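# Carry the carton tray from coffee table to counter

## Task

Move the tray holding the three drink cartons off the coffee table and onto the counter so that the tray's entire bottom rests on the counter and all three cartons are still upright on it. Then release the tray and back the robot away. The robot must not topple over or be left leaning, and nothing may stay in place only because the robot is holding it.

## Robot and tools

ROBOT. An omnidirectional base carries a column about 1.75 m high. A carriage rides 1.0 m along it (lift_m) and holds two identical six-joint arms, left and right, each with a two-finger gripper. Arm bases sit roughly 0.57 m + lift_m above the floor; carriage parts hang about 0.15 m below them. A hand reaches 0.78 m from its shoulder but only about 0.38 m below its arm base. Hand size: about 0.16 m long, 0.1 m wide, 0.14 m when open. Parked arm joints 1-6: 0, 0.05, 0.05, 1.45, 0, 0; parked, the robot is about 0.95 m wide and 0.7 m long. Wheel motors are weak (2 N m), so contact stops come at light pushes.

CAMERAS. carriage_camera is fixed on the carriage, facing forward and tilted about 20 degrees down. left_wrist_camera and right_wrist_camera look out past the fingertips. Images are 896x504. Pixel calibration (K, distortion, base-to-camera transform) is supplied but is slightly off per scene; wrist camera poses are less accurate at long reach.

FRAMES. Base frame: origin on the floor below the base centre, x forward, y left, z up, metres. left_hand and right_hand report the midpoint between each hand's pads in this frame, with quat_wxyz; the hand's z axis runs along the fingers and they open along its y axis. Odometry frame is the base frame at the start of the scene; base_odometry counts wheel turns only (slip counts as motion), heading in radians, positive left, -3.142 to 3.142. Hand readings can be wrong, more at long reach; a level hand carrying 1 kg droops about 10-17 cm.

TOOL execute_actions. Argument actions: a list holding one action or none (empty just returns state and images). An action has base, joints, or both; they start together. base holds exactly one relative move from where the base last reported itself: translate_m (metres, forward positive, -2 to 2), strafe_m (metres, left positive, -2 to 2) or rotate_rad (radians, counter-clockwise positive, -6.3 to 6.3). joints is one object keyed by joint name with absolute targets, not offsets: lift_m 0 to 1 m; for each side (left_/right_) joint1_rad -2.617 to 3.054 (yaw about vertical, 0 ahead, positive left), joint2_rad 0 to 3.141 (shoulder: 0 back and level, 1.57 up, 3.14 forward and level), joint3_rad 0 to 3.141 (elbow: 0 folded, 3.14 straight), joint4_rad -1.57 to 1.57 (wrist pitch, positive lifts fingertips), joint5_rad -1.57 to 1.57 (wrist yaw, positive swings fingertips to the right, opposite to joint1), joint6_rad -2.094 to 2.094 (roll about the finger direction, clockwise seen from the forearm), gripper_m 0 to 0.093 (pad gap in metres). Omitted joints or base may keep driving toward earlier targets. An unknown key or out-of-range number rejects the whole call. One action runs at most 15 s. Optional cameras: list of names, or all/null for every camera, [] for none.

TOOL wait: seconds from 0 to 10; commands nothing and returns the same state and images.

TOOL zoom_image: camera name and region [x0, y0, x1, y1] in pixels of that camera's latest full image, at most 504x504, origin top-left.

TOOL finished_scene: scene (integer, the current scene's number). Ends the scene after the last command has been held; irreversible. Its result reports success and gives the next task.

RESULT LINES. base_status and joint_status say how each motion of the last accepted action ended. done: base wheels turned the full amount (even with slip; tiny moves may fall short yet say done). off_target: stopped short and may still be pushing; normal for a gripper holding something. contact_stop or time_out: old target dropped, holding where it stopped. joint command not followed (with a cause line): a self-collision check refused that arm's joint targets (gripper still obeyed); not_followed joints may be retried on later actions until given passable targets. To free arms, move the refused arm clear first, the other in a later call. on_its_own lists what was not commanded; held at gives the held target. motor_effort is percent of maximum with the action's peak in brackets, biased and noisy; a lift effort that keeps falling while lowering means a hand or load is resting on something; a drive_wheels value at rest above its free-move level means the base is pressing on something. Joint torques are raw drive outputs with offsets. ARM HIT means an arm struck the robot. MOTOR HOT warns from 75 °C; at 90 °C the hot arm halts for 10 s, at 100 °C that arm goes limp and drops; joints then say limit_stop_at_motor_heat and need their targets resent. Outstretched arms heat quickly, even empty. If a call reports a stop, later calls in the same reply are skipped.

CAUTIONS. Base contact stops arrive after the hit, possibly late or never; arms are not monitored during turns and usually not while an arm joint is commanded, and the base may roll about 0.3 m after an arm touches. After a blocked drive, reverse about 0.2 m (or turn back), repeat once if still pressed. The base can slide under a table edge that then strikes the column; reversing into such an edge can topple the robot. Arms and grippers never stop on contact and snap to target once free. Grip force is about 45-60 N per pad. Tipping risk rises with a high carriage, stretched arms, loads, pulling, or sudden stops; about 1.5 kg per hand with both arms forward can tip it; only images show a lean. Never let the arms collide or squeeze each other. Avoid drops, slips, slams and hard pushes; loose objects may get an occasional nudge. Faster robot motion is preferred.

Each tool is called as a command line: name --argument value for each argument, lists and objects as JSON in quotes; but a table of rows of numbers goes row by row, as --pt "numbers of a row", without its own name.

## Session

execute_actions --actions '[]' --cameras '["carriage_camera"]'

Scene clock: 0.00 s.
Joint torques (N m, as the arm reports them, + toward a larger angle): no reading
base_odometry: x=+0.000 y=+0.000 heading=+0.000 (m, m, rad; odometry frame)
base_status: not commanded
joint_positions: lift_m=+0.299 left_joint1_rad=-0.017 left_joint2_rad=+0.074 left_joint3_rad=+0.042 left_joint4_rad=+1.496 left_joint5_rad=+0.006 left_joint6_rad=+0.045 left_gripper_m=+0.094 right_joint1_rad=+0.014 right_joint2_rad=+0.042 right_joint3_rad=+0.041 right_joint4_rad=+1.453 right_joint5_rad=+0.005 right_joint6_rad=+0.003 right_gripper_m=+0.095
joint_status: not commanded
motor_effort: lift_m=+17 drive_wheels=-7 (%)
left_hand: x=+0.2937 y=+0.3349 z=+1.2713 quat_wxyz=(+0.998, +0.004, +0.053, +0.014) (m; base frame)
right_hand: x=+0.2944 y=-0.3369 z=+1.2703 quat_wxyz=(+0.998, +0.002, +0.060, +0.008) (m; base frame)
pictures: carriage_camera
camera_calibration (this result's frames):
carriage_camera: T_world_to_cam=[[-0.0102521, -0.999918, -0.0077281, 0.0110375], [-0.344721, 0.0107889, -0.938643, 1.24409], [0.938649, -0.00695903, -0.344803, 0.275175], [0, 0, 0, 1]] pos_world=[0.170683, -0.000470807, 1.26272]
Images, in order (width x height): carriage_camera 896x504.

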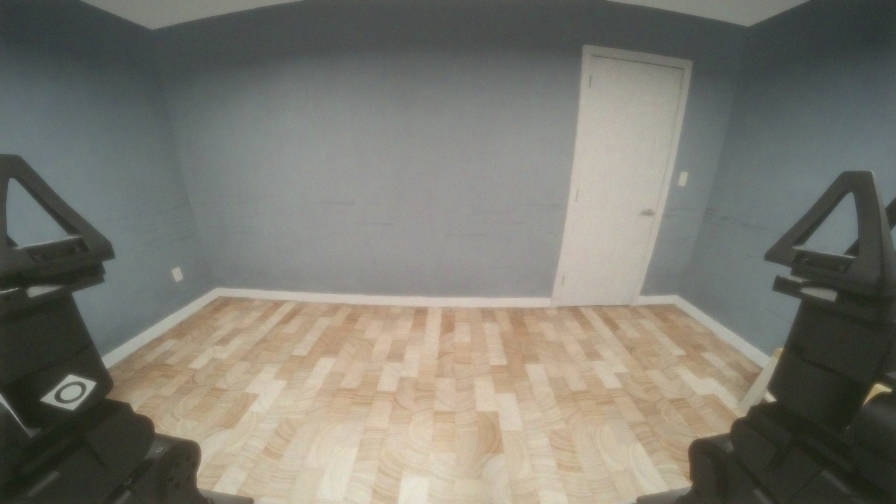

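execute_actions --actions '[{"base":{"rotate_rad":-1.3},"joints":{"lift_m":0.2}}]' --cameras '["carriage_camera"]'

Scene clock: 4.70 s.
Joint torques (N m, as the arm reports them, + toward a larger angle): left_arm=[ 0.04  4.27  7.7  -0.18  0.12  0.08] | right_arm=[ 0.14  3.47  7.28 -0.13 -0.03  0.  ]
base_odometry: x=+0.000 y=+0.000 heading=-1.299 (m, m, rad; odometry frame)
base_status: done
joint_positions: lift_m=+0.200 left_joint1_rad=-0.017 left_joint2_rad=+0.074 left_joint3_rad=+0.042 left_joint4_rad=+1.495 left_joint5_rad=+0.006 left_joint6_rad=+0.045 left_gripper_m=+0.094 right_joint1_rad=+0.014 right_joint2_rad=+0.042 right_joint3_rad=+0.041 right_joint4_rad=+1.453 right_joint5_rad=+0.005 right_joint6_rad=+0.003 right_gripper_m=+0.095
joint_status: all done
motor_effort: lift_m=+16(17) drive_wheels=+13(36) (%)
left_hand: x=+0.2939 y=+0.3349 z=+1.1725 quat_wxyz=(+0.998, +0.004, +0.054, +0.014) (m; base frame)
right_hand: x=+0.2944 y=-0.3369 z=+1.1715 quat_wxyz=(+0.998, +0.002, +0.060, +0.008) (m; base frame)
pictures: carriage_camera
camera_calibration (this result's frames):
carriage_camera: T_world_to_cam=[[-0.0102521, -0.999918, -0.0077281, 0.0102744], [-0.344721, 0.0107889, -0.938643, 1.1514], [0.938649, -0.00695903, -0.344803, 0.241126], [0, 0, 0, 1]] pos_world=[0.170683, -0.000470807, 1.16397]
Images, in order (width x height): carriage_camera 896x504.

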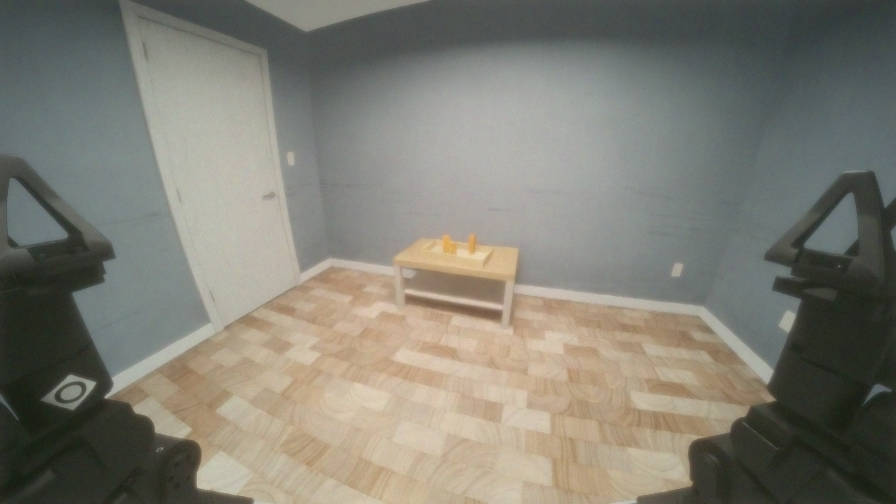

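execute_actions --actions '[{"base":{"rotate_rad":-0.35}}]' --cameras '[]'

execute_actions --actions '[{"base":{"strafe_m":0.66}}]' --cameras '[]'

execute_actions --actions '[{"base":{"translate_m":1.0}}]' --cameras '["carriage_camera"]'

Scene clock: 10.67 s.
Joint torques (N m, as the arm reports them, + toward a larger angle): left_arm=[ 0.03  4.26  7.74 -0.21  0.12  0.08] | right_arm=[ 0.19  3.44  7.4  -0.13 -0.02  0.01]
base_odometry: x=+0.000 y=+0.000 heading=-1.648 (m, m, rad; odometry frame)
base_status: done
joint_positions: lift_m=+0.200 left_joint1_rad=-0.017 left_joint2_rad=+0.074 left_joint3_rad=+0.042 left_joint4_rad=+1.495 left_joint5_rad=+0.006 left_joint6_rad=+0.045 left_gripper_m=+0.094 right_joint1_rad=+0.014 right_joint2_rad=+0.042 right_joint3_rad=+0.041 right_joint4_rad=+1.453 right_joint5_rad=+0.005 right_joint6_rad=+0.003 right_gripper_m=+0.095
joint_status: not commanded
motor_effort: lift_m=+16(16) drive_wheels=+10(36) (%)
left_hand: x=+0.2939 y=+0.3349 z=+1.1725 quat_wxyz=(+0.998, +0.004, +0.054, +0.014) (m; base frame)
right_hand: x=+0.2944 y=-0.3369 z=+1.1715 quat_wxyz=(+0.998, +0.002, +0.060, +0.008) (m; base frame)
pictures: none
No camera images: the call's "cameras" was empty. Leave "cameras" out to get every camera's image.

Scene clock: 14.33 s.
Joint torques (N m, as the arm reports them, + toward a larger angle): left_arm=[ 0.04  4.27  7.74 -0.18  0.1   0.08] | right_arm=[ 0.07  3.43  7.42 -0.13 -0.02 -0.01]
base_odometry: x=+0.658 y=-0.052 heading=-1.649 (m, m, rad; odometry frame)
base_status: done
joint_positions: lift_m=+0.200 left_joint1_rad=-0.017 left_joint2_rad=+0.074 left_joint3_rad=+0.042 left_joint4_rad=+1.495 left_joint5_rad=+0.006 left_joint6_rad=+0.045 left_gripper_m=+0.094 right_joint1_rad=+0.014 right_joint2_rad=+0.042 right_joint3_rad=+0.041 right_joint4_rad=+1.453 right_joint5_rad=+0.005 right_joint6_rad=+0.003 right_gripper_m=+0.095
joint_status: not commanded
motor_effort: lift_m=+16(16) drive_wheels=-12(40) (%)
left_hand: x=+0.2939 y=+0.3349 z=+1.1725 quat_wxyz=(+0.998, +0.004, +0.054, +0.014) (m; base frame)
right_hand: x=+0.2944 y=-0.3369 z=+1.1715 quat_wxyz=(+0.998, +0.002, +0.060, +0.008) (m; base frame)
pictures: none
No camera images: the call's "cameras" was empty. Leave "cameras" out to get every camera's image.

Scene clock: 18.73 s.
Joint torques (N m, as the arm reports them, + toward a larger angle): left_arm=[ 0.04  4.27  7.73 -0.21  0.12  0.08] | right_arm=[ 0.13  3.37  7.28 -0.14  0.   -0.01]
base_odometry: x=+0.581 y=-1.049 heading=-1.648 (m, m, rad; odometry frame)
base_status: done
joint_positions: lift_m=+0.200 left_joint1_rad=-0.017 left_joint2_rad=+0.074 left_joint3_rad=+0.042 left_joint4_rad=+1.495 left_joint5_rad=+0.006 left_joint6_rad=+0.045 left_gripper_m=+0.094 right_joint1_rad=+0.014 right_joint2_rad=+0.042 right_joint3_rad=+0.041 right_joint4_rad=+1.454 right_joint5_rad=+0.005 right_joint6_rad=+0.003 right_gripper_m=+0.095
joint_status: not commanded
motor_effort: lift_m=+16(16) drive_wheels=-9(39) (%)
left_hand: x=+0.2939 y=+0.3349 z=+1.1725 quat_wxyz=(+0.998, +0.004, +0.054, +0.014) (m; base frame)
right_hand: x=+0.2942 y=-0.3369 z=+1.1715 quat_wxyz=(+0.998, +0.002, +0.059, +0.008) (m; base frame)
pictures: carriage_camera
camera_calibration (this result's frames):
carriage_camera: T_world_to_cam=[[-0.0102521, -0.999918, -0.0077281, 0.0102744], [-0.344721, 0.0107889, -0.938643, 1.1514], [0.938649, -0.00695903, -0.344803, 0.241126], [0, 0, 0, 1]] pos_world=[0.170683, -0.000470807, 1.16397]
Images, in order (width x height): carriage_camera 896x504.

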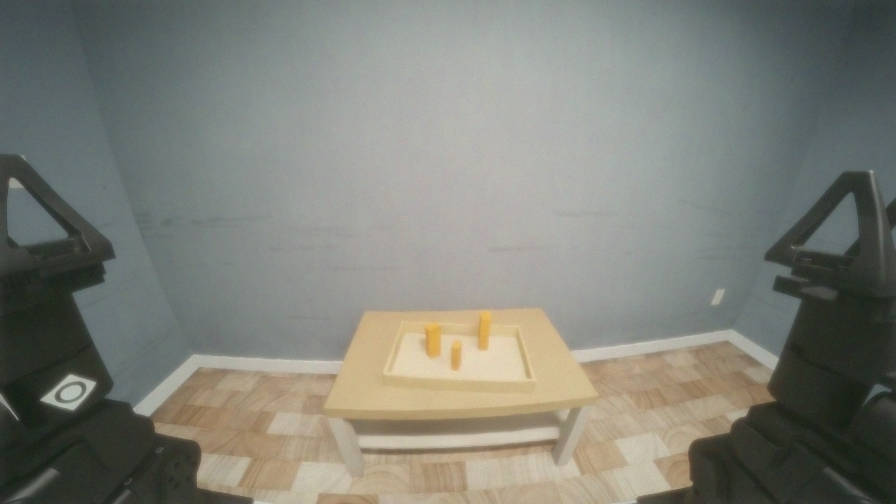

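execute_actions --actions '[{"base":{"rotate_rad":-0.05},"joints":{"left_joint1_rad":-0.29,"left_joint2_rad":2.1,"left_joint3_rad":1.2,"left_joint4_rad":-0.67,"left_joint6_rad":-0.26,"right_joint1_rad":0.28,"right_joint2_rad":2.1,"right_joint3_rad":1.2,"right_joint4_rad":-0.67,"right_joint6_rad":0.33}}]' --cameras '[]'

execute_actions --actions '[{"base":{"translate_m":0.31},"joints":{"lift_m":0.1}}]'

Scene clock: 26.07 s.
Joint torques (N m, as the arm reports them, + toward a larger angle): left_arm=[-0.47 -9.23  7.49  0.57  0.1   0.01] | right_arm=[ 0.8  -9.45  7.07  0.3   0.01  0.06]
base_odometry: x=+0.581 y=-1.049 heading=-1.697 (m, m, rad; odometry frame)
base_status: done
joint_positions: lift_m=+0.200 left_joint1_rad=-0.282 left_joint2_rad=+2.090 left_joint3_rad=+1.196 left_joint4_rad=-0.670 left_joint5_rad=+0.006 left_joint6_rad=-0.253 left_gripper_m=+0.094 right_joint1_rad=+0.274 right_joint2_rad=+2.091 right_joint3_rad=+1.195 right_joint4_rad=-0.660 right_joint5_rad=+0.005 right_joint6_rad=+0.324 right_gripper_m=+0.095
joint_status: all done
motor_effort: lift_m=+16(16) drive_wheels=-8(14) (%)
left_hand: x=+0.6025 y=+0.2373 z=+0.6863 quat_wxyz=(+0.002, +0.014, +1.000, -0.004) (m; base frame)
right_hand: x=+0.6058 y=-0.2411 z=+0.6858 quat_wxyz=(+0.008, +0.025, +1.000, +0.000) (m; base frame)
pictures: none
No camera images: the call's "cameras" was empty. Leave "cameras" out to get every camera's image.

Scene clock: 28.70 s.
Joint torques (N m, as the arm reports them, + toward a larger angle): left_arm=[-0.45 -9.53  7.77  0.61  0.1   0.02] | right_arm=[ 0.67 -9.57  7.1   0.34  0.02  0.08]
base_odometry: x=+0.542 y=-1.357 heading=-1.698 (m, m, rad; odometry frame)
base_status: done
joint_positions: lift_m=+0.100 left_joint1_rad=-0.282 left_joint2_rad=+2.091 left_joint3_rad=+1.196 left_joint4_rad=-0.671 left_joint5_rad=+0.006 left_joint6_rad=-0.254 left_gripper_m=+0.094 right_joint1_rad=+0.275 right_joint2_rad=+2.094 right_joint3_rad=+1.195 right_joint4_rad=-0.662 right_joint5_rad=+0.005 right_joint6_rad=+0.324 right_gripper_m=+0.095
joint_status: all done
motor_effort: lift_m=+17(17) drive_wheels=-12(39) (%)
left_hand: x=+0.6022 y=+0.2374 z=+0.5859 quat_wxyz=(+0.002, +0.014, +1.000, -0.003) (m; base frame)
right_hand: x=+0.6047 y=-0.2413 z=+0.5850 quat_wxyz=(+0.006, +0.025, +1.000, -0.001) (m; base frame)
pictures: carriage_camera, left_wrist_camera, right_wrist_camera
camera_calibration (this result's frames):
carriage_camera: T_world_to_cam=[[-0.0102521, -0.999918, -0.0077281, 0.00950138], [-0.344721, 0.0107889, -0.938643, 1.05751], [0.938649, -0.00695903, -0.344803, 0.206637], [0, 0, 0, 1]] pos_world=[0.170683, -0.000470807, 1.06395]
left_wrist_camera: T_world_to_cam=[[0.0061738, -0.999705, 0.0234707, 0.217196], [-0.794825, 0.00933694, 0.606767, 0.123209], [-0.606808, -0.0224012, -0.794533, 0.958878], [0, 0, 0, 1]] pos_world=[0.678444, 0.237461, 0.682003]
right_wrist_camera: T_world_to_cam=[[-0.070564, -0.997418, 0.0133234, -0.203595], [-0.815312, 0.0653656, 0.575321, 0.176015], [-0.574706, 0.0297342, -0.81782, 0.954978], [0, 0, 0, 1]] pos_world=[0.677972, -0.24297, 0.682447]
Images, in order (width x height): carriage_camera 896x504, left_wrist_camera 896x504, right_wrist_camera 896x504.

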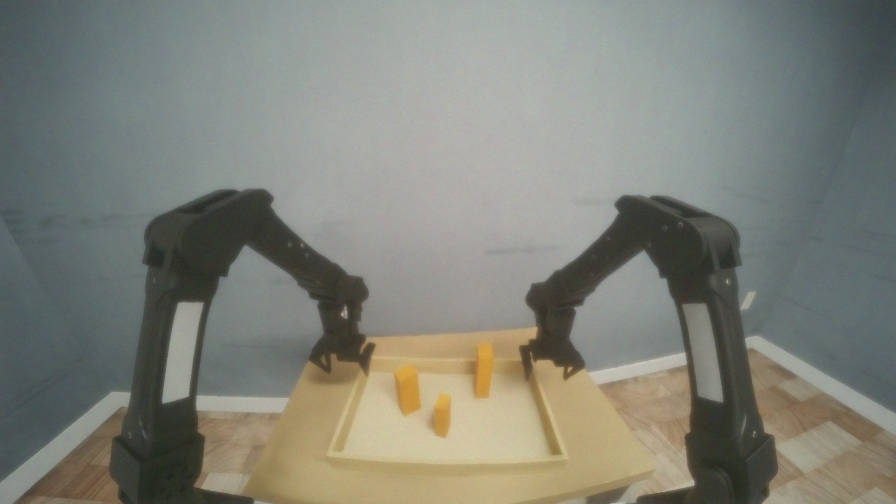

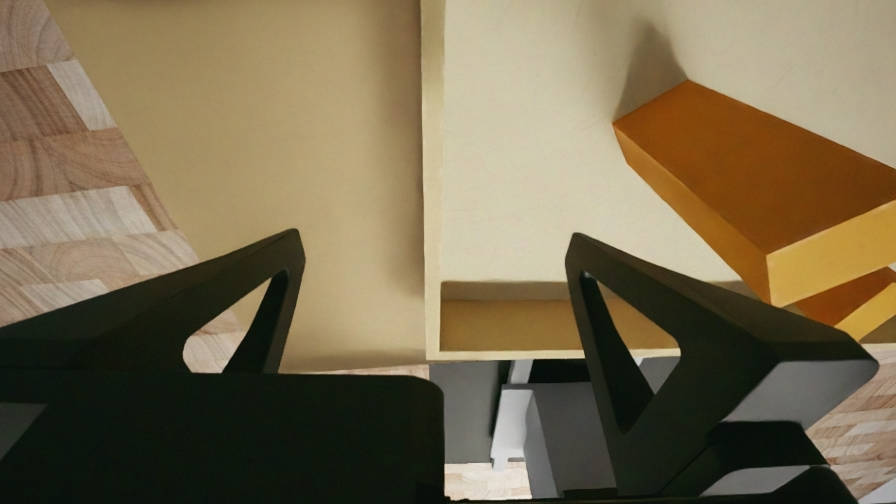

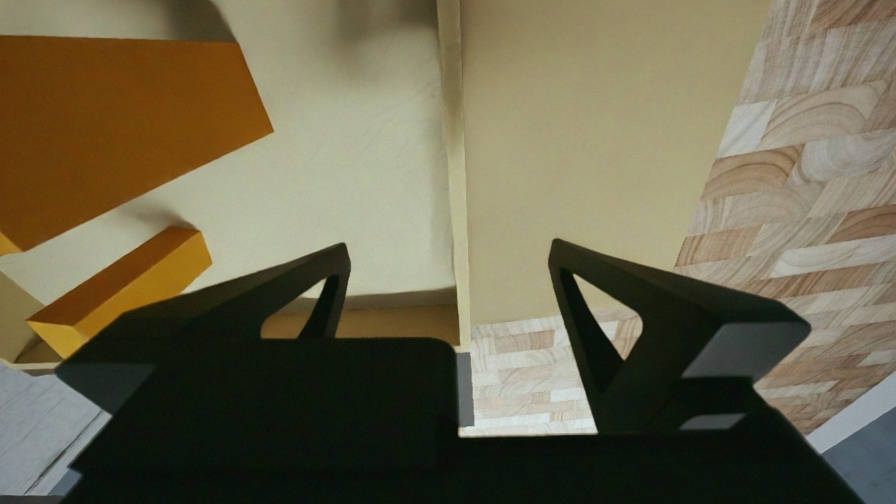

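execute_actions --actions '[{"joints":{"lift_m":0.02}}]'

Scene clock: 31.63 s.
Joint torques (N m, as the arm reports them, + toward a larger angle): left_arm=[-0.47 -9.55  7.5   0.59  0.1   0.02] | right_arm=[ 0.64 -9.54  7.19  0.37  0.02  0.07]
base_odometry: x=+0.542 y=-1.357 heading=-1.698 (m, m, rad; odometry frame)
base_status: not commanded
joint_positions: lift_m=+0.020 left_joint1_rad=-0.282 left_joint2_rad=+2.091 left_joint3_rad=+1.196 left_joint4_rad=-0.668 left_joint5_rad=+0.006 left_joint6_rad=-0.254 left_gripper_m=+0.094 right_joint1_rad=+0.275 right_joint2_rad=+2.093 right_joint3_rad=+1.195 right_joint4_rad=-0.662 right_joint5_rad=+0.005 right_joint6_rad=+0.324 right_gripper_m=+0.095
joint_status: all done
motor_effort: lift_m=+16(17) drive_wheels=-8(14) (%)
left_hand: x=+0.6027 y=+0.2372 z=+0.5058 quat_wxyz=(+0.003, +0.014, +1.000, -0.004) (m; base frame)
right_hand: x=+0.6049 y=-0.2413 z=+0.5052 quat_wxyz=(+0.006, +0.025, +1.000, -0.001) (m; base frame)
pictures: carriage_camera, left_wrist_camera, right_wrist_camera
camera_calibration (this result's frames):
carriage_camera: T_world_to_cam=[[-0.0102521, -0.999918, -0.0077281, 0.00888327], [-0.344721, 0.0107889, -0.938643, 0.982435], [0.938649, -0.00695903, -0.344803, 0.179059], [0, 0, 0, 1]] pos_world=[0.170683, -0.000470807, 0.983965]
left_wrist_camera: T_world_to_cam=[[0.00613031, -0.999693, 0.0240129, 0.218683], [-0.795935, 0.00965876, 0.605305, 0.173528], [-0.605351, -0.0228234, -0.795631, 0.895297], [0, 0, 0, 1]] pos_world=[0.678746, 0.237374, 0.602037]
right_wrist_camera: T_world_to_cam=[[-0.0705736, -0.997421, 0.0130652, -0.202353], [-0.815734, 0.0652466, 0.574735, 0.222506], [-0.574105, 0.0299034, -0.818235, 0.889734], [0, 0, 0, 1]] pos_world=[0.678026, -0.242955, 0.602773]
Images, in order (width x height): carriage_camera 896x504, left_wrist_camera 896x504, right_wrist_camera 896x504.

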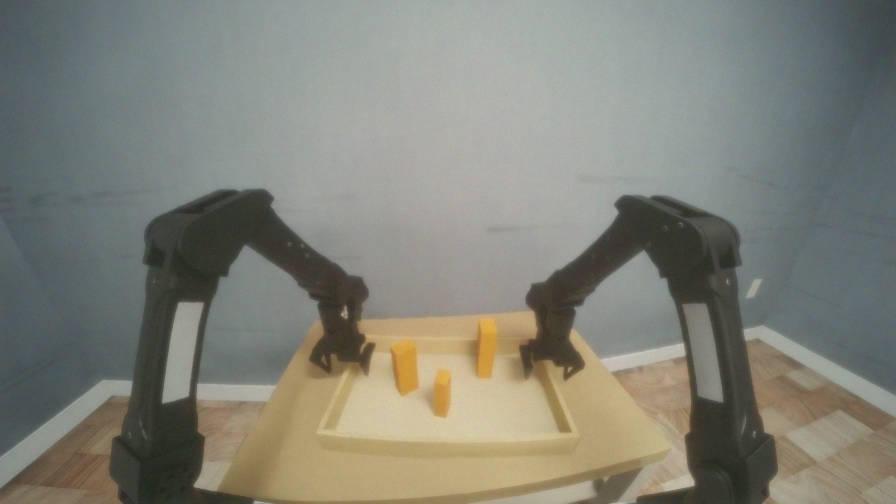

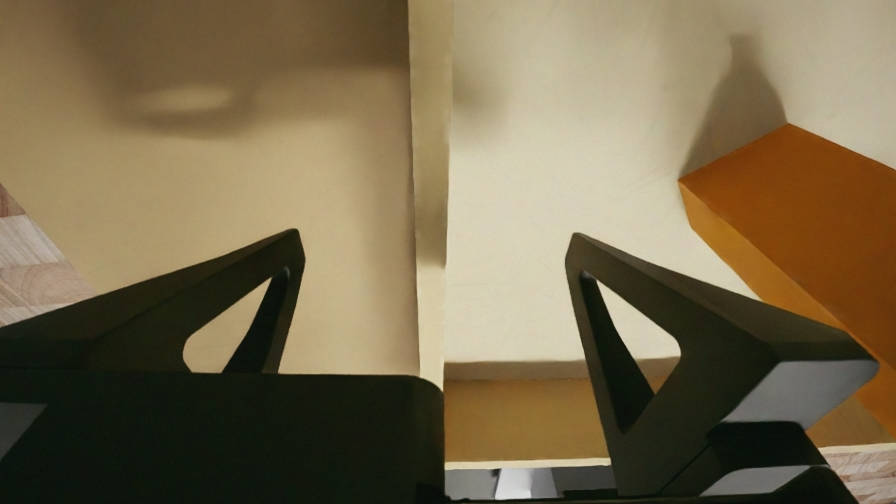

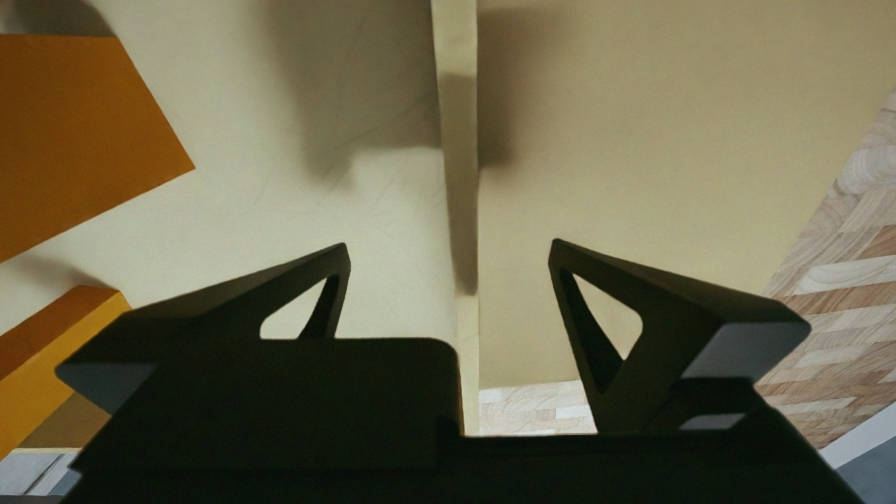

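execute_actions --actions '[{"joints":{"lift_m":0.0,"left_joint2_rad":2.17,"left_joint4_rad":-0.6,"right_joint2_rad":2.17,"right_joint4_rad":-0.6}}]'

Scene clock: 34.07 s.
Joint torques (N m, as the arm reports them, + toward a larger angle): left_arm=[ -0.34 -10.86   7.32   0.59   0.09   0.02] | right_arm=[ 0.97 -8.2   6.54  0.47  0.06  0.03]
base_odometry: x=+0.542 y=-1.357 heading=-1.698 (m, m, rad; odometry frame)
base_status: not commanded
joint_positions: lift_m=+0.000 left_joint1_rad=-0.283 left_joint2_rad=+2.170 left_joint3_rad=+1.196 left_joint4_rad=-0.600 left_joint5_rad=+0.006 left_joint6_rad=-0.254 left_gripper_m=+0.094 right_joint1_rad=+0.272 right_joint2_rad=+2.141 right_joint3_rad=+1.202 right_joint4_rad=-0.600 right_joint5_rad=+0.002 right_joint6_rad=+0.327 right_gripper_m=+0.095
joint_status: all done
motor_effort: lift_m=+16(17) drive_wheels=-10(13) (%)
left_hand: x=+0.6050 y=+0.2362 z=+0.4598 quat_wxyz=(-0.002, +0.014, +1.000, -0.002) (m; base frame)
right_hand: x=+0.6141 y=-0.2392 z=+0.4708 quat_wxyz=(+0.015, +0.028, +0.999, +0.004) (m; base frame)
pictures: carriage_camera, left_wrist_camera, right_wrist_camera
camera_calibration (this result's frames):
carriage_camera: T_world_to_cam=[[-0.0102521, -0.999918, -0.0077281, 0.00872944], [-0.344721, 0.0107889, -0.938643, 0.963751], [0.938649, -0.00695903, -0.344803, 0.172196], [0, 0, 0, 1]] pos_world=[0.170683, -0.000470807, 0.96406]
left_wrist_camera: T_world_to_cam=[[0.00595982, -0.999748, 0.0216654, 0.219945], [-0.790288, 0.00856604, 0.612676, 0.196699], [-0.612707, -0.0207733, -0.790037, 0.86146], [0, 0, 0, 1]] pos_world=[0.681961, 0.2361, 0.555307]
right_wrist_camera: T_world_to_cam=[[-0.0767384, -0.997048, 0.00263916, -0.190427], [-0.82627, 0.0650754, 0.559502, 0.26325], [-0.558022, 0.0407546, -0.828825, 0.864482], [0, 0, 0, 1]] pos_world=[0.685303, -0.242228, 0.569718]
Images, in order (width x height): carriage_camera 896x504, left_wrist_camera 896x504, right_wrist_camera 896x504.

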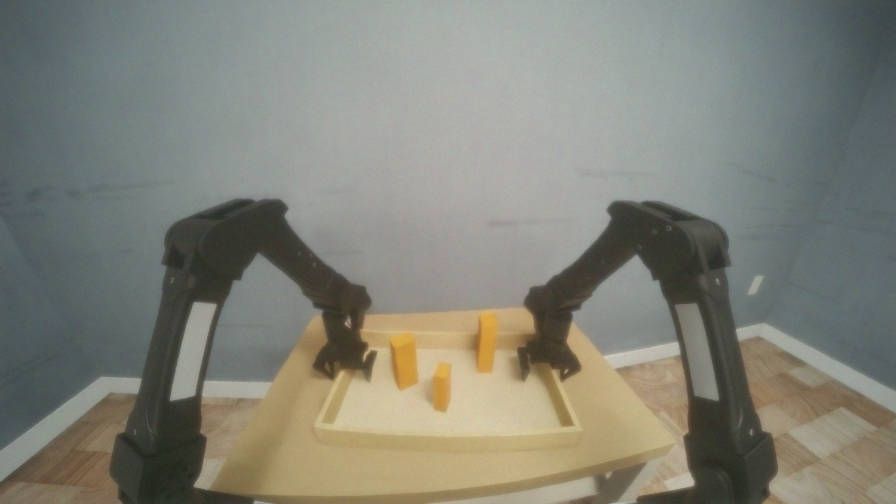

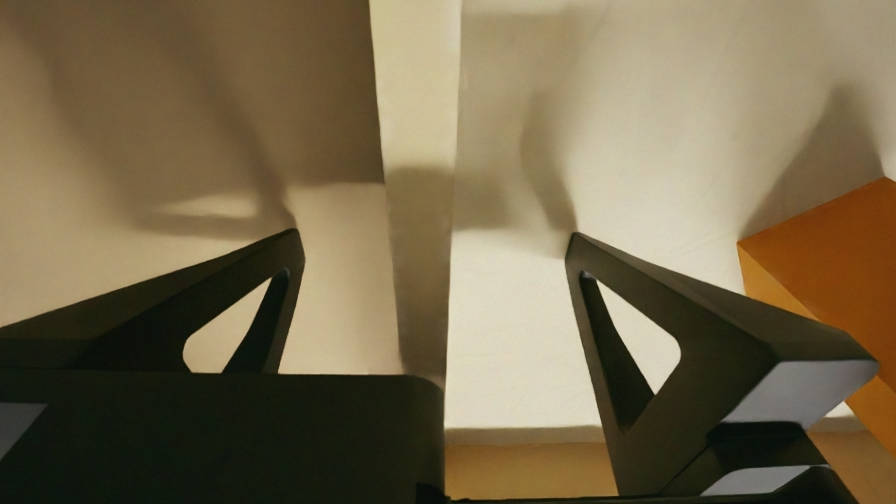

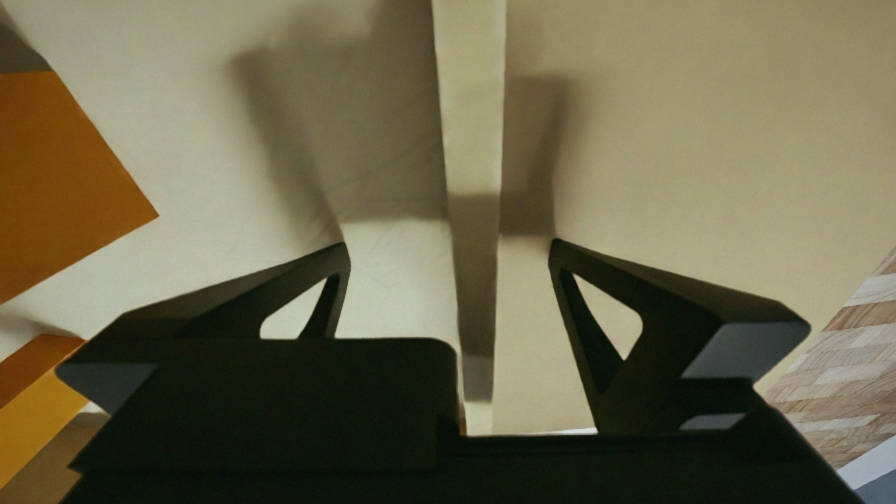

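Both bottomed out. Close and lift.

execute_actions --actions '[{"joints":{"left_joint2_rad":2.15,"left_joint4_rad":-0.62,"right_joint2_rad":2.13,"right_joint4_rad":-0.64,"left_gripper_m":0.0,"right_gripper_m":0.0}}]' --cameras '[]'

execute_actions --actions '[{"joints":{"lift_m":0.15}}]' --cameras '["carriage_camera"]'

Scene clock: 37.77 s.
Joint torques (N m, as the arm reports them, + toward a larger angle): left_arm=[ -0.7  -11.66   7.31   0.52   0.27   0.03] | right_arm=[  1.33 -10.3    6.37   0.33  -0.13   0.43]
base_odometry: x=+0.542 y=-1.357 heading=-1.698 (m, m, rad; odometry frame)
base_status: not commanded
joint_positions: lift_m=+0.000 left_joint1_rad=-0.280 left_joint2_rad=+2.163 left_joint3_rad=+1.196 left_joint4_rad=-0.616 left_joint5_rad=-0.011 left_joint6_rad=-0.255 left_gripper_m=+0.009 right_joint1_rad=+0.269 right_joint2_rad=+2.134 right_joint3_rad=+1.202 right_joint4_rad=-0.635 right_joint5_rad=+0.022 right_joint6_rad=+0.291 right_gripper_m=+0.010
joint_status: left_gripper_m off_target (ended at +0.009, target +0.000); right_gripper_m off_target (ended at +0.010, target +0.000); the others done
motor_effort: lift_m=+16(16) drive_wheels=-10(9) (%)
left_hand: x=+0.6036 y=+0.2407 z=+0.4621 quat_wxyz=(-0.004, +0.012, +1.000, +0.007) (m; base frame)
right_hand: x=+0.6080 y=-0.2456 z=+0.4728 quat_wxyz=(+0.004, +0.011, +1.000, -0.010) (m; base frame)
pictures: none
No camera images: the call's "cameras" was empty. Leave "cameras" out to get every camera's image.

Scene clock: 38.90 s.
Joint torques (N m, as the arm reports them, + toward a larger angle): left_arm=[ -0.7  -12.58   7.44   0.46   0.25  -0.03] | right_arm=[  1.3  -11.51   6.43   0.32  -0.05   0.41]
base_odometry: x=+0.542 y=-1.357 heading=-1.698 (m, m, rad; odometry frame)
base_status: not commanded
joint_positions: lift_m=+0.150 left_joint1_rad=-0.280 left_joint2_rad=+2.176 left_joint3_rad=+1.193 left_joint4_rad=-0.619 left_joint5_rad=-0.008 left_joint6_rad=-0.255 left_gripper_m=+0.009 right_joint1_rad=+0.269 right_joint2_rad=+2.151 right_joint3_rad=+1.200 right_joint4_rad=-0.635 right_joint5_rad=+0.011 right_joint6_rad=+0.289 right_gripper_m=+0.010
joint_status: all done
motor_effort: lift_m=+19(23) drive_wheels=-7(9) (%)
left_hand: x=+0.5992 y=+0.2414 z=+0.6069 quat_wxyz=(-0.014, +0.012, +1.000, +0.008) (m; base frame)
right_hand: x=+0.6039 y=-0.2447 z=+0.6165 quat_wxyz=(-0.006, +0.010, +1.000, -0.008) (m; base frame)
pictures: carriage_camera
camera_calibration (this result's frames):
carriage_camera: T_world_to_cam=[[-0.0102521, -0.999918, -0.0077281, 0.00988561], [-0.344721, 0.0107889, -0.938643, 1.10418], [0.938649, -0.00695903, -0.344803, 0.22378], [0, 0, 0, 1]] pos_world=[0.170683, -0.000470807, 1.11367]
Images, in order (width x height): carriage_camera 896x504.

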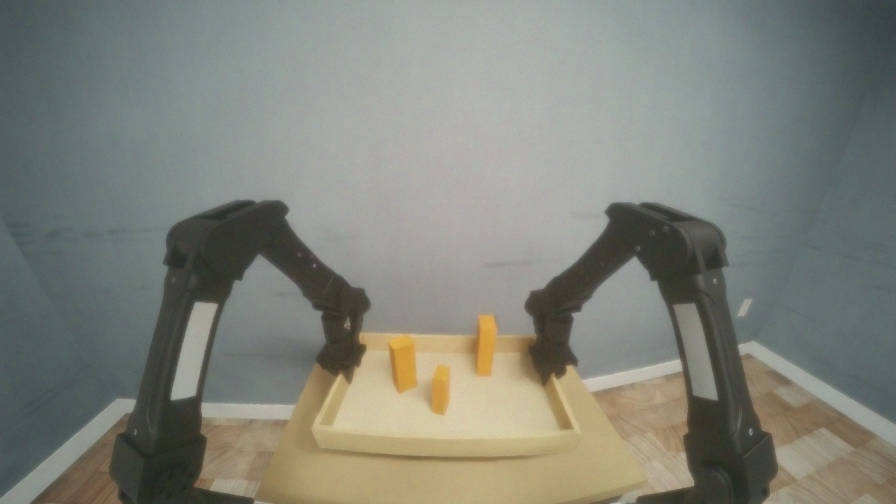

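Counter is likely behind the start heading. Back off, raise, turn.

execute_actions --actions '[{"base":{"translate_m":-0.45},"joints":{"lift_m":0.6}}]' --cameras '[]'

execute_actions --actions '[{"base":{"rotate_rad":-1.6}}]' --cameras '["carriage_camera"]'

Scene clock: 44.63 s.
Joint torques (N m, as the arm reports them, + toward a larger angle): left_arm=[ -0.71 -12.76   7.29   0.51   0.23   0.04] | right_arm=[  1.03 -11.5    6.41   0.35  -0.03   0.45]
base_odometry: x=+0.599 y=-0.910 heading=-1.699 (m, m, rad; odometry frame)
base_status: done
joint_positions: lift_m=+0.600 left_joint1_rad=-0.279 left_joint2_rad=+2.176 left_joint3_rad=+1.193 left_joint4_rad=-0.623 left_joint5_rad=-0.007 left_joint6_rad=-0.255 left_gripper_m=+0.009 right_joint1_rad=+0.271 right_joint2_rad=+2.151 right_joint3_rad=+1.200 right_joint4_rad=-0.637 right_joint5_rad=+0.012 right_joint6_rad=+0.289 right_gripper_m=+0.010
joint_status: all done
motor_effort: lift_m=+18(23) drive_wheels=-9(57) (%)
left_hand: x=+0.5984 y=+0.2417 z=+1.0571 quat_wxyz=(-0.016, +0.012, +1.000, +0.008) (m; base frame)
right_hand: x=+0.6033 y=-0.2443 z=+1.0665 quat_wxyz=(-0.007, +0.009, +1.000, -0.008) (m; base frame)
pictures: none
No camera images: the call's "cameras" was empty. Leave "cameras" out to get every camera's image.

Scene clock: 47.77 s.
Joint torques (N m, as the arm reports them, + toward a larger angle): left_arm=[ -0.74 -12.78   7.38   0.44   0.23  -0.01] | right_arm=[  1.13 -11.53   6.37   0.28  -0.06   0.41]
base_odometry: x=+0.599 y=-0.910 heading=+2.985 (m, m, rad; odometry frame)
base_status: done
joint_positions: lift_m=+0.600 left_joint1_rad=-0.278 left_joint2_rad=+2.176 left_joint3_rad=+1.193 left_joint4_rad=-0.615 left_joint5_rad=-0.005 left_joint6_rad=-0.254 left_gripper_m=+0.009 right_joint1_rad=+0.270 right_joint2_rad=+2.151 right_joint3_rad=+1.200 right_joint4_rad=-0.631 right_joint5_rad=+0.014 right_joint6_rad=+0.289 right_gripper_m=+0.010
joint_status: not commanded
motor_effort: lift_m=+19(18) drive_wheels=+7(46) (%)
left_hand: x=+0.6004 y=+0.2415 z=+1.0570 quat_wxyz=(-0.012, +0.012, +1.000, +0.006) (m; base frame)
right_hand: x=+0.6048 y=-0.2446 z=+1.0665 quat_wxyz=(-0.004, +0.010, +1.000, -0.008) (m; base frame)
pictures: carriage_camera
camera_calibration (this result's frames):
carriage_camera: T_world_to_cam=[[-0.0102521, -0.999918, -0.0077281, 0.0133633], [-0.344721, 0.0107889, -0.938643, 1.52657], [0.938649, -0.00695903, -0.344803, 0.378943], [0, 0, 0, 1]] pos_world=[0.170683, -0.000470807, 1.56367]
Images, in order (width x height): carriage_camera 896x504.

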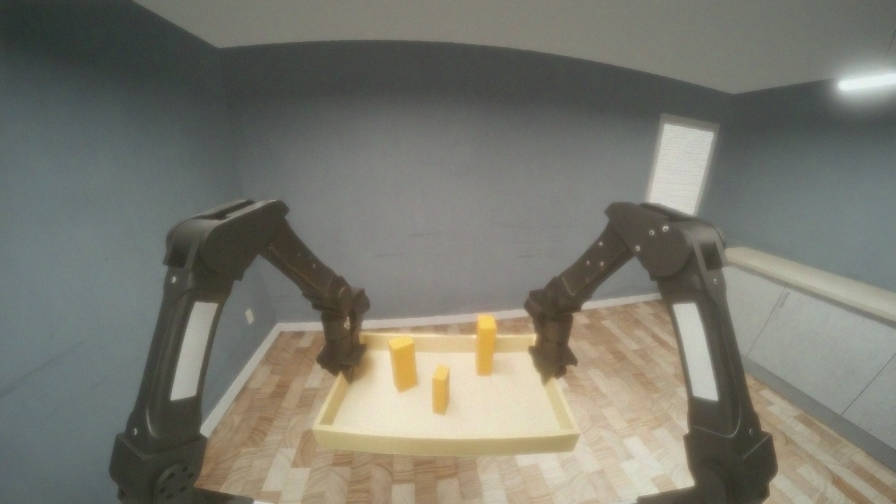

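execute_actions --actions '[{"base":{"rotate_rad":-1.3}}]' --cameras '["carriage_camera"]'

Scene clock: 54.80 s.
Joint torques (N m, as the arm reports them, + toward a larger angle): left_arm=[ -0.71 -12.69   7.4    0.46   0.21   0.04] | right_arm=[  1.17 -11.55   6.36   0.29  -0.06   0.43]
base_odometry: x=+0.599 y=-0.910 heading=+1.685 (m, m, rad; odometry frame)
base_status: done
joint_positions: lift_m=+0.600 left_joint1_rad=-0.276 left_joint2_rad=+2.176 left_joint3_rad=+1.193 left_joint4_rad=-0.615 left_joint5_rad=-0.005 left_joint6_rad=-0.253 left_gripper_m=+0.009 right_joint1_rad=+0.270 right_joint2_rad=+2.151 right_joint3_rad=+1.200 right_joint4_rad=-0.631 right_joint5_rad=+0.013 right_joint6_rad=+0.289 right_gripper_m=+0.010
joint_status: not commanded
motor_effort: lift_m=+19(19) drive_wheels=+8(44) (%)
left_hand: x=+0.6005 y=+0.2419 z=+1.0570 quat_wxyz=(-0.012, +0.011, +1.000, +0.006) (m; base frame)
right_hand: x=+0.6049 y=-0.2444 z=+1.0665 quat_wxyz=(-0.004, +0.010, +1.000, -0.008) (m; base frame)
pictures: carriage_camera
camera_calibration (this result's frames):
carriage_camera: T_world_to_cam=[[-0.0102521, -0.999918, -0.0077281, 0.0133633], [-0.344721, 0.0107889, -0.938643, 1.52657], [0.938649, -0.00695903, -0.344803, 0.378943], [0, 0, 0, 1]] pos_world=[0.170683, -0.000470807, 1.56367]
Images, in order (width x height): carriage_camera 896x504.

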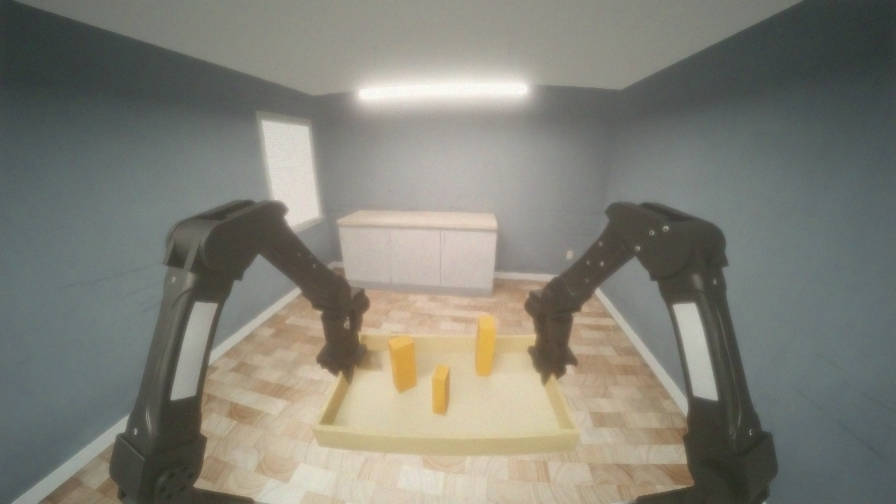

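execute_actions --actions '[{"base":{"rotate_rad":-0.14}}]' --cameras '[]'

execute_actions --actions '[{"base":{"strafe_m":0.84}}]' --cameras '[]'

execute_actions --actions '[{"base":{"translate_m":2.0}}]' --cameras '["carriage_camera"]'

Scene clock: 61.77 s.
Joint torques (N m, as the arm reports them, + toward a larger angle): left_arm=[ -0.92 -12.76   7.56   0.44   0.23   0.05] | right_arm=[  0.97 -11.59   6.31   0.3   -0.1    0.43]
base_odometry: x=+0.599 y=-0.910 heading=+1.546 (m, m, rad; odometry frame)
base_status: done
joint_positions: lift_m=+0.600 left_joint1_rad=-0.278 left_joint2_rad=+2.176 left_joint3_rad=+1.193 left_joint4_rad=-0.618 left_joint5_rad=-0.007 left_joint6_rad=-0.253 left_gripper_m=+0.009 right_joint1_rad=+0.272 right_joint2_rad=+2.151 right_joint3_rad=+1.200 right_joint4_rad=-0.633 right_joint5_rad=+0.014 right_joint6_rad=+0.289 right_gripper_m=+0.010
joint_status: not commanded
motor_effort: lift_m=+18(19) drive_wheels=+10(44) (%)
left_hand: x=+0.5997 y=+0.2419 z=+1.0570 quat_wxyz=(-0.013, +0.012, +1.000, +0.007) (m; base frame)
right_hand: x=+0.6042 y=-0.2440 z=+1.0665 quat_wxyz=(-0.005, +0.009, +1.000, -0.009) (m; base frame)
pictures: none
No camera images: the call's "cameras" was empty. Leave "cameras" out to get every camera's image.

Scene clock: 65.87 s.
Joint torques (N m, as the arm reports them, + toward a larger angle): left_arm=[ -0.88 -12.73   7.33   0.54   0.22   0.03] | right_arm=[  0.69 -11.52   6.32   0.3   -0.09   0.4 ]
base_odometry: x=-0.241 y=-0.889 heading=+1.545 (m, m, rad; odometry frame)
base_status: done
joint_positions: lift_m=+0.600 left_joint1_rad=-0.276 left_joint2_rad=+2.176 left_joint3_rad=+1.193 left_joint4_rad=-0.620 left_joint5_rad=-0.008 left_joint6_rad=-0.253 left_gripper_m=+0.009 right_joint1_rad=+0.274 right_joint2_rad=+2.151 right_joint3_rad=+1.200 right_joint4_rad=-0.633 right_joint5_rad=+0.014 right_joint6_rad=+0.290 right_gripper_m=+0.010
joint_status: not commanded
motor_effort: lift_m=+18(19) drive_wheels=-11(43) (%)
left_hand: x=+0.5995 y=+0.2427 z=+1.0570 quat_wxyz=(-0.014, +0.012, +1.000, +0.008) (m; base frame)
right_hand: x=+0.6040 y=-0.2432 z=+1.0665 quat_wxyz=(-0.005, +0.008, +1.000, -0.009) (m; base frame)
pictures: none
No camera images: the call's "cameras" was empty. Leave "cameras" out to get every camera's image.

Scene clock: 72.30 s.
Joint torques (N m, as the arm reports them, + toward a larger angle): left_arm=[ -0.89 -12.72   7.39   0.54   0.23   0.02] | right_arm=[  0.68 -11.59   6.4    0.31  -0.07   0.42]
base_odometry: x=-0.193 y=+1.111 heading=+1.546 (m, m, rad; odometry frame)
base_status: done
joint_positions: lift_m=+0.600 left_joint1_rad=-0.276 left_joint2_rad=+2.176 left_joint3_rad=+1.193 left_joint4_rad=-0.621 left_joint5_rad=-0.007 left_joint6_rad=-0.253 left_gripper_m=+0.009 right_joint1_rad=+0.274 right_joint2_rad=+2.151 right_joint3_rad=+1.200 right_joint4_rad=-0.636 right_joint5_rad=+0.014 right_joint6_rad=+0.290 right_gripper_m=+0.010
joint_status: not commanded
motor_effort: lift_m=+19(19) drive_wheels=-12(43) (%)
left_hand: x=+0.5990 y=+0.2426 z=+1.0571 quat_wxyz=(-0.015, +0.012, +1.000, +0.008) (m; base frame)
right_hand: x=+0.6034 y=-0.2434 z=+1.0665 quat_wxyz=(-0.006, +0.008, +1.000, -0.009) (m; base frame)
pictures: carriage_camera
camera_calibration (this result's frames):
carriage_camera: T_world_to_cam=[[-0.0102521, -0.999918, -0.0077281, 0.0133633], [-0.344721, 0.0107889, -0.938643, 1.52657], [0.938649, -0.00695903, -0.344803, 0.378943], [0, 0, 0, 1]] pos_world=[0.170683, -0.000470807, 1.56367]
Images, in order (width x height): carriage_camera 896x504.

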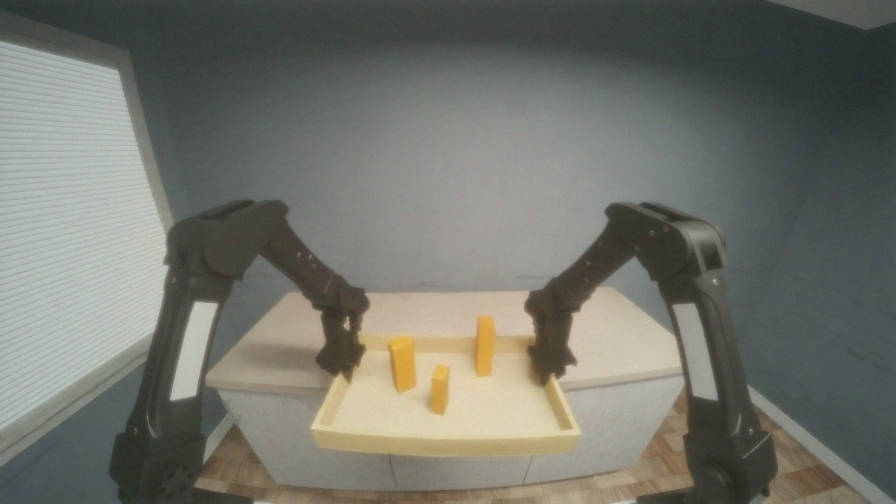

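execute_actions --actions '[{"base":{"translate_m":0.4}}]' --cameras '["carriage_camera"]'

Scene clock: 76.77 s.
Joint torques (N m, as the arm reports them, + toward a larger angle): left_arm=[ -0.98 -12.74   7.41   0.54   0.23   0.03] | right_arm=[  0.68 -11.51   6.22   0.32  -0.07   0.43]
base_odometry: x=-0.183 y=+1.511 heading=+1.547 (m, m, rad; odometry frame)
base_status: done
joint_positions: lift_m=+0.600 left_joint1_rad=-0.276 left_joint2_rad=+2.176 left_joint3_rad=+1.193 left_joint4_rad=-0.621 left_joint5_rad=-0.007 left_joint6_rad=-0.253 left_gripper_m=+0.009 right_joint1_rad=+0.274 right_joint2_rad=+2.151 right_joint3_rad=+1.200 right_joint4_rad=-0.635 right_joint5_rad=+0.014 right_joint6_rad=+0.290 right_gripper_m=+0.010
joint_status: not commanded
motor_effort: lift_m=+19(19) drive_wheels=-13(42) (%)
left_hand: x=+0.5991 y=+0.2426 z=+1.0571 quat_wxyz=(-0.015, +0.012, +1.000, +0.008) (m; base frame)
right_hand: x=+0.6035 y=-0.2433 z=+1.0665 quat_wxyz=(-0.006, +0.008, +1.000, -0.009) (m; base frame)
pictures: carriage_camera
camera_calibration (this result's frames):
carriage_camera: T_world_to_cam=[[-0.0102521, -0.999918, -0.0077281, 0.0133633], [-0.344721, 0.0107889, -0.938643, 1.52657], [0.938649, -0.00695903, -0.344803, 0.378943], [0, 0, 0, 1]] pos_world=[0.170683, -0.000470807, 1.56367]
Images, in order (width x height): carriage_camera 896x504.

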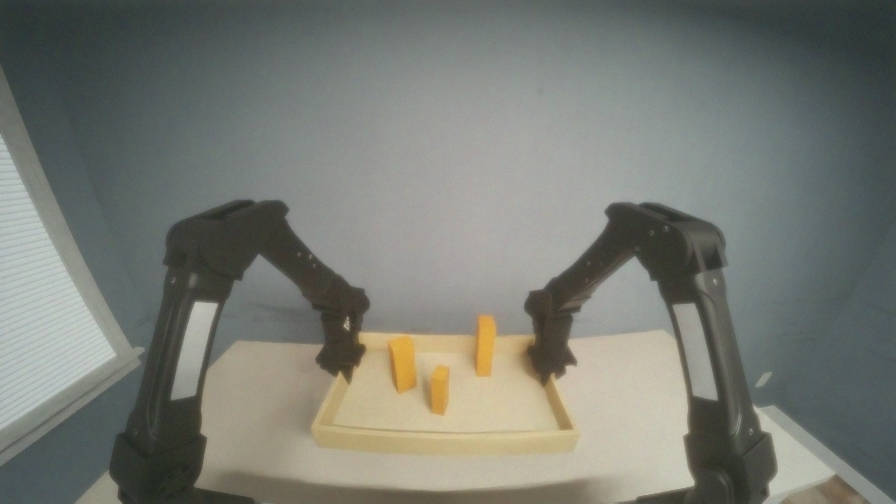

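Good. Lower gradually.

execute_actions --actions '[{"joints":{"lift_m":0.51}}]' --cameras '["carriage_camera"]'

Scene clock: 79.20 s.
Joint torques (N m, as the arm reports them, + toward a larger angle): left_arm=[ -0.82 -12.47   7.28   0.63   0.21  -0.02] | right_arm=[  0.77 -11.75   6.44   0.29  -0.05   0.42]
base_odometry: x=-0.183 y=+1.511 heading=+1.547 (m, m, rad; odometry frame)
base_status: not commanded
joint_positions: lift_m=+0.510 left_joint1_rad=-0.276 left_joint2_rad=+2.174 left_joint3_rad=+1.193 left_joint4_rad=-0.625 left_joint5_rad=-0.008 left_joint6_rad=-0.253 left_gripper_m=+0.009 right_joint1_rad=+0.274 right_joint2_rad=+2.154 right_joint3_rad=+1.200 right_joint4_rad=-0.635 right_joint5_rad=+0.012 right_joint6_rad=+0.290 right_gripper_m=+0.010
joint_status: all done
motor_effort: lift_m=+18(19) drive_wheels=-9(13) (%)
left_hand: x=+0.5986 y=+0.2429 z=+0.9676 quat_wxyz=(-0.016, +0.012, +1.000, +0.008) (m; base frame)
right_hand: x=+0.6030 y=-0.2432 z=+0.9755 quat_wxyz=(-0.007, +0.008, +1.000, -0.008) (m; base frame)
pictures: carriage_camera
camera_calibration (this result's frames):
carriage_camera: T_world_to_cam=[[-0.0102521, -0.999918, -0.0077281, 0.0126682], [-0.344721, 0.0107889, -0.938643, 1.44214], [0.938649, -0.00695903, -0.344803, 0.347929], [0, 0, 0, 1]] pos_world=[0.170683, -0.000470807, 1.47372]
Images, in order (width x height): carriage_camera 896x504.

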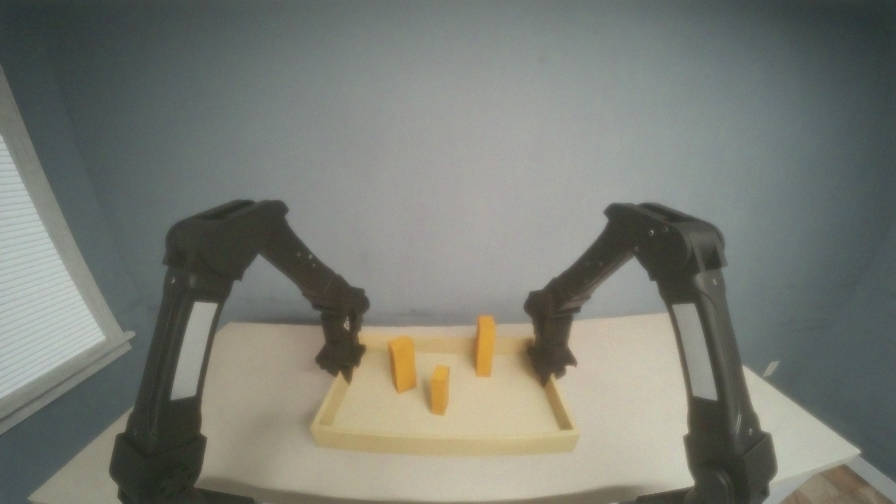

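execute_actions --actions '[{"joints":{"lift_m":0.47}}]' --cameras '["carriage_camera"]'

Scene clock: 81.37 s.
Joint torques (N m, as the arm reports them, + toward a larger angle): left_arm=[ -0.87 -13.19   7.19   0.47   0.24   0.  ] | right_arm=[  0.61 -11.98   6.24   0.28  -0.06   0.45]
base_odometry: x=-0.183 y=+1.511 heading=+1.547 (m, m, rad; odometry frame)
base_status: not commanded
joint_positions: lift_m=+0.471 left_joint1_rad=-0.276 left_joint2_rad=+2.181 left_joint3_rad=+1.193 left_joint4_rad=-0.617 left_joint5_rad=-0.008 left_joint6_rad=-0.253 left_gripper_m=+0.009 right_joint1_rad=+0.274 right_joint2_rad=+2.157 right_joint3_rad=+1.200 right_joint4_rad=-0.634 right_joint5_rad=+0.012 right_joint6_rad=+0.290 right_gripper_m=+0.010
joint_status: all done
motor_effort: lift_m=+11(19) drive_wheels=-11(14) (%)
left_hand: x=+0.5990 y=+0.2428 z=+0.9263 quat_wxyz=(-0.015, +0.012, +1.000, +0.008) (m; base frame)
right_hand: x=+0.6027 y=-0.2433 z=+0.9355 quat_wxyz=(-0.008, +0.008, +1.000, -0.009) (m; base frame)
pictures: carriage_camera
camera_calibration (this result's frames):
carriage_camera: T_world_to_cam=[[-0.0102521, -0.999918, -0.0077281, 0.0123662], [-0.344721, 0.0107889, -0.938643, 1.40546], [0.938649, -0.00695903, -0.344803, 0.334455], [0, 0, 0, 1]] pos_world=[0.170683, -0.000470807, 1.43465]
Images, in order (width x height): carriage_camera 896x504.

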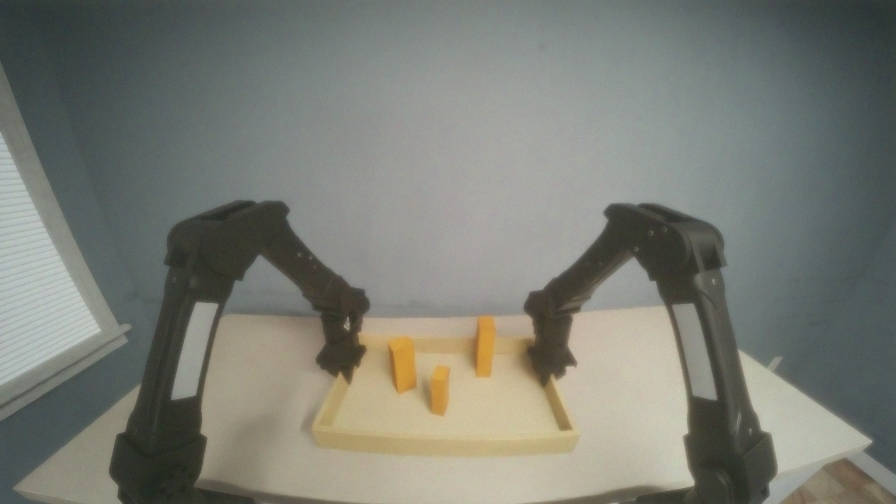

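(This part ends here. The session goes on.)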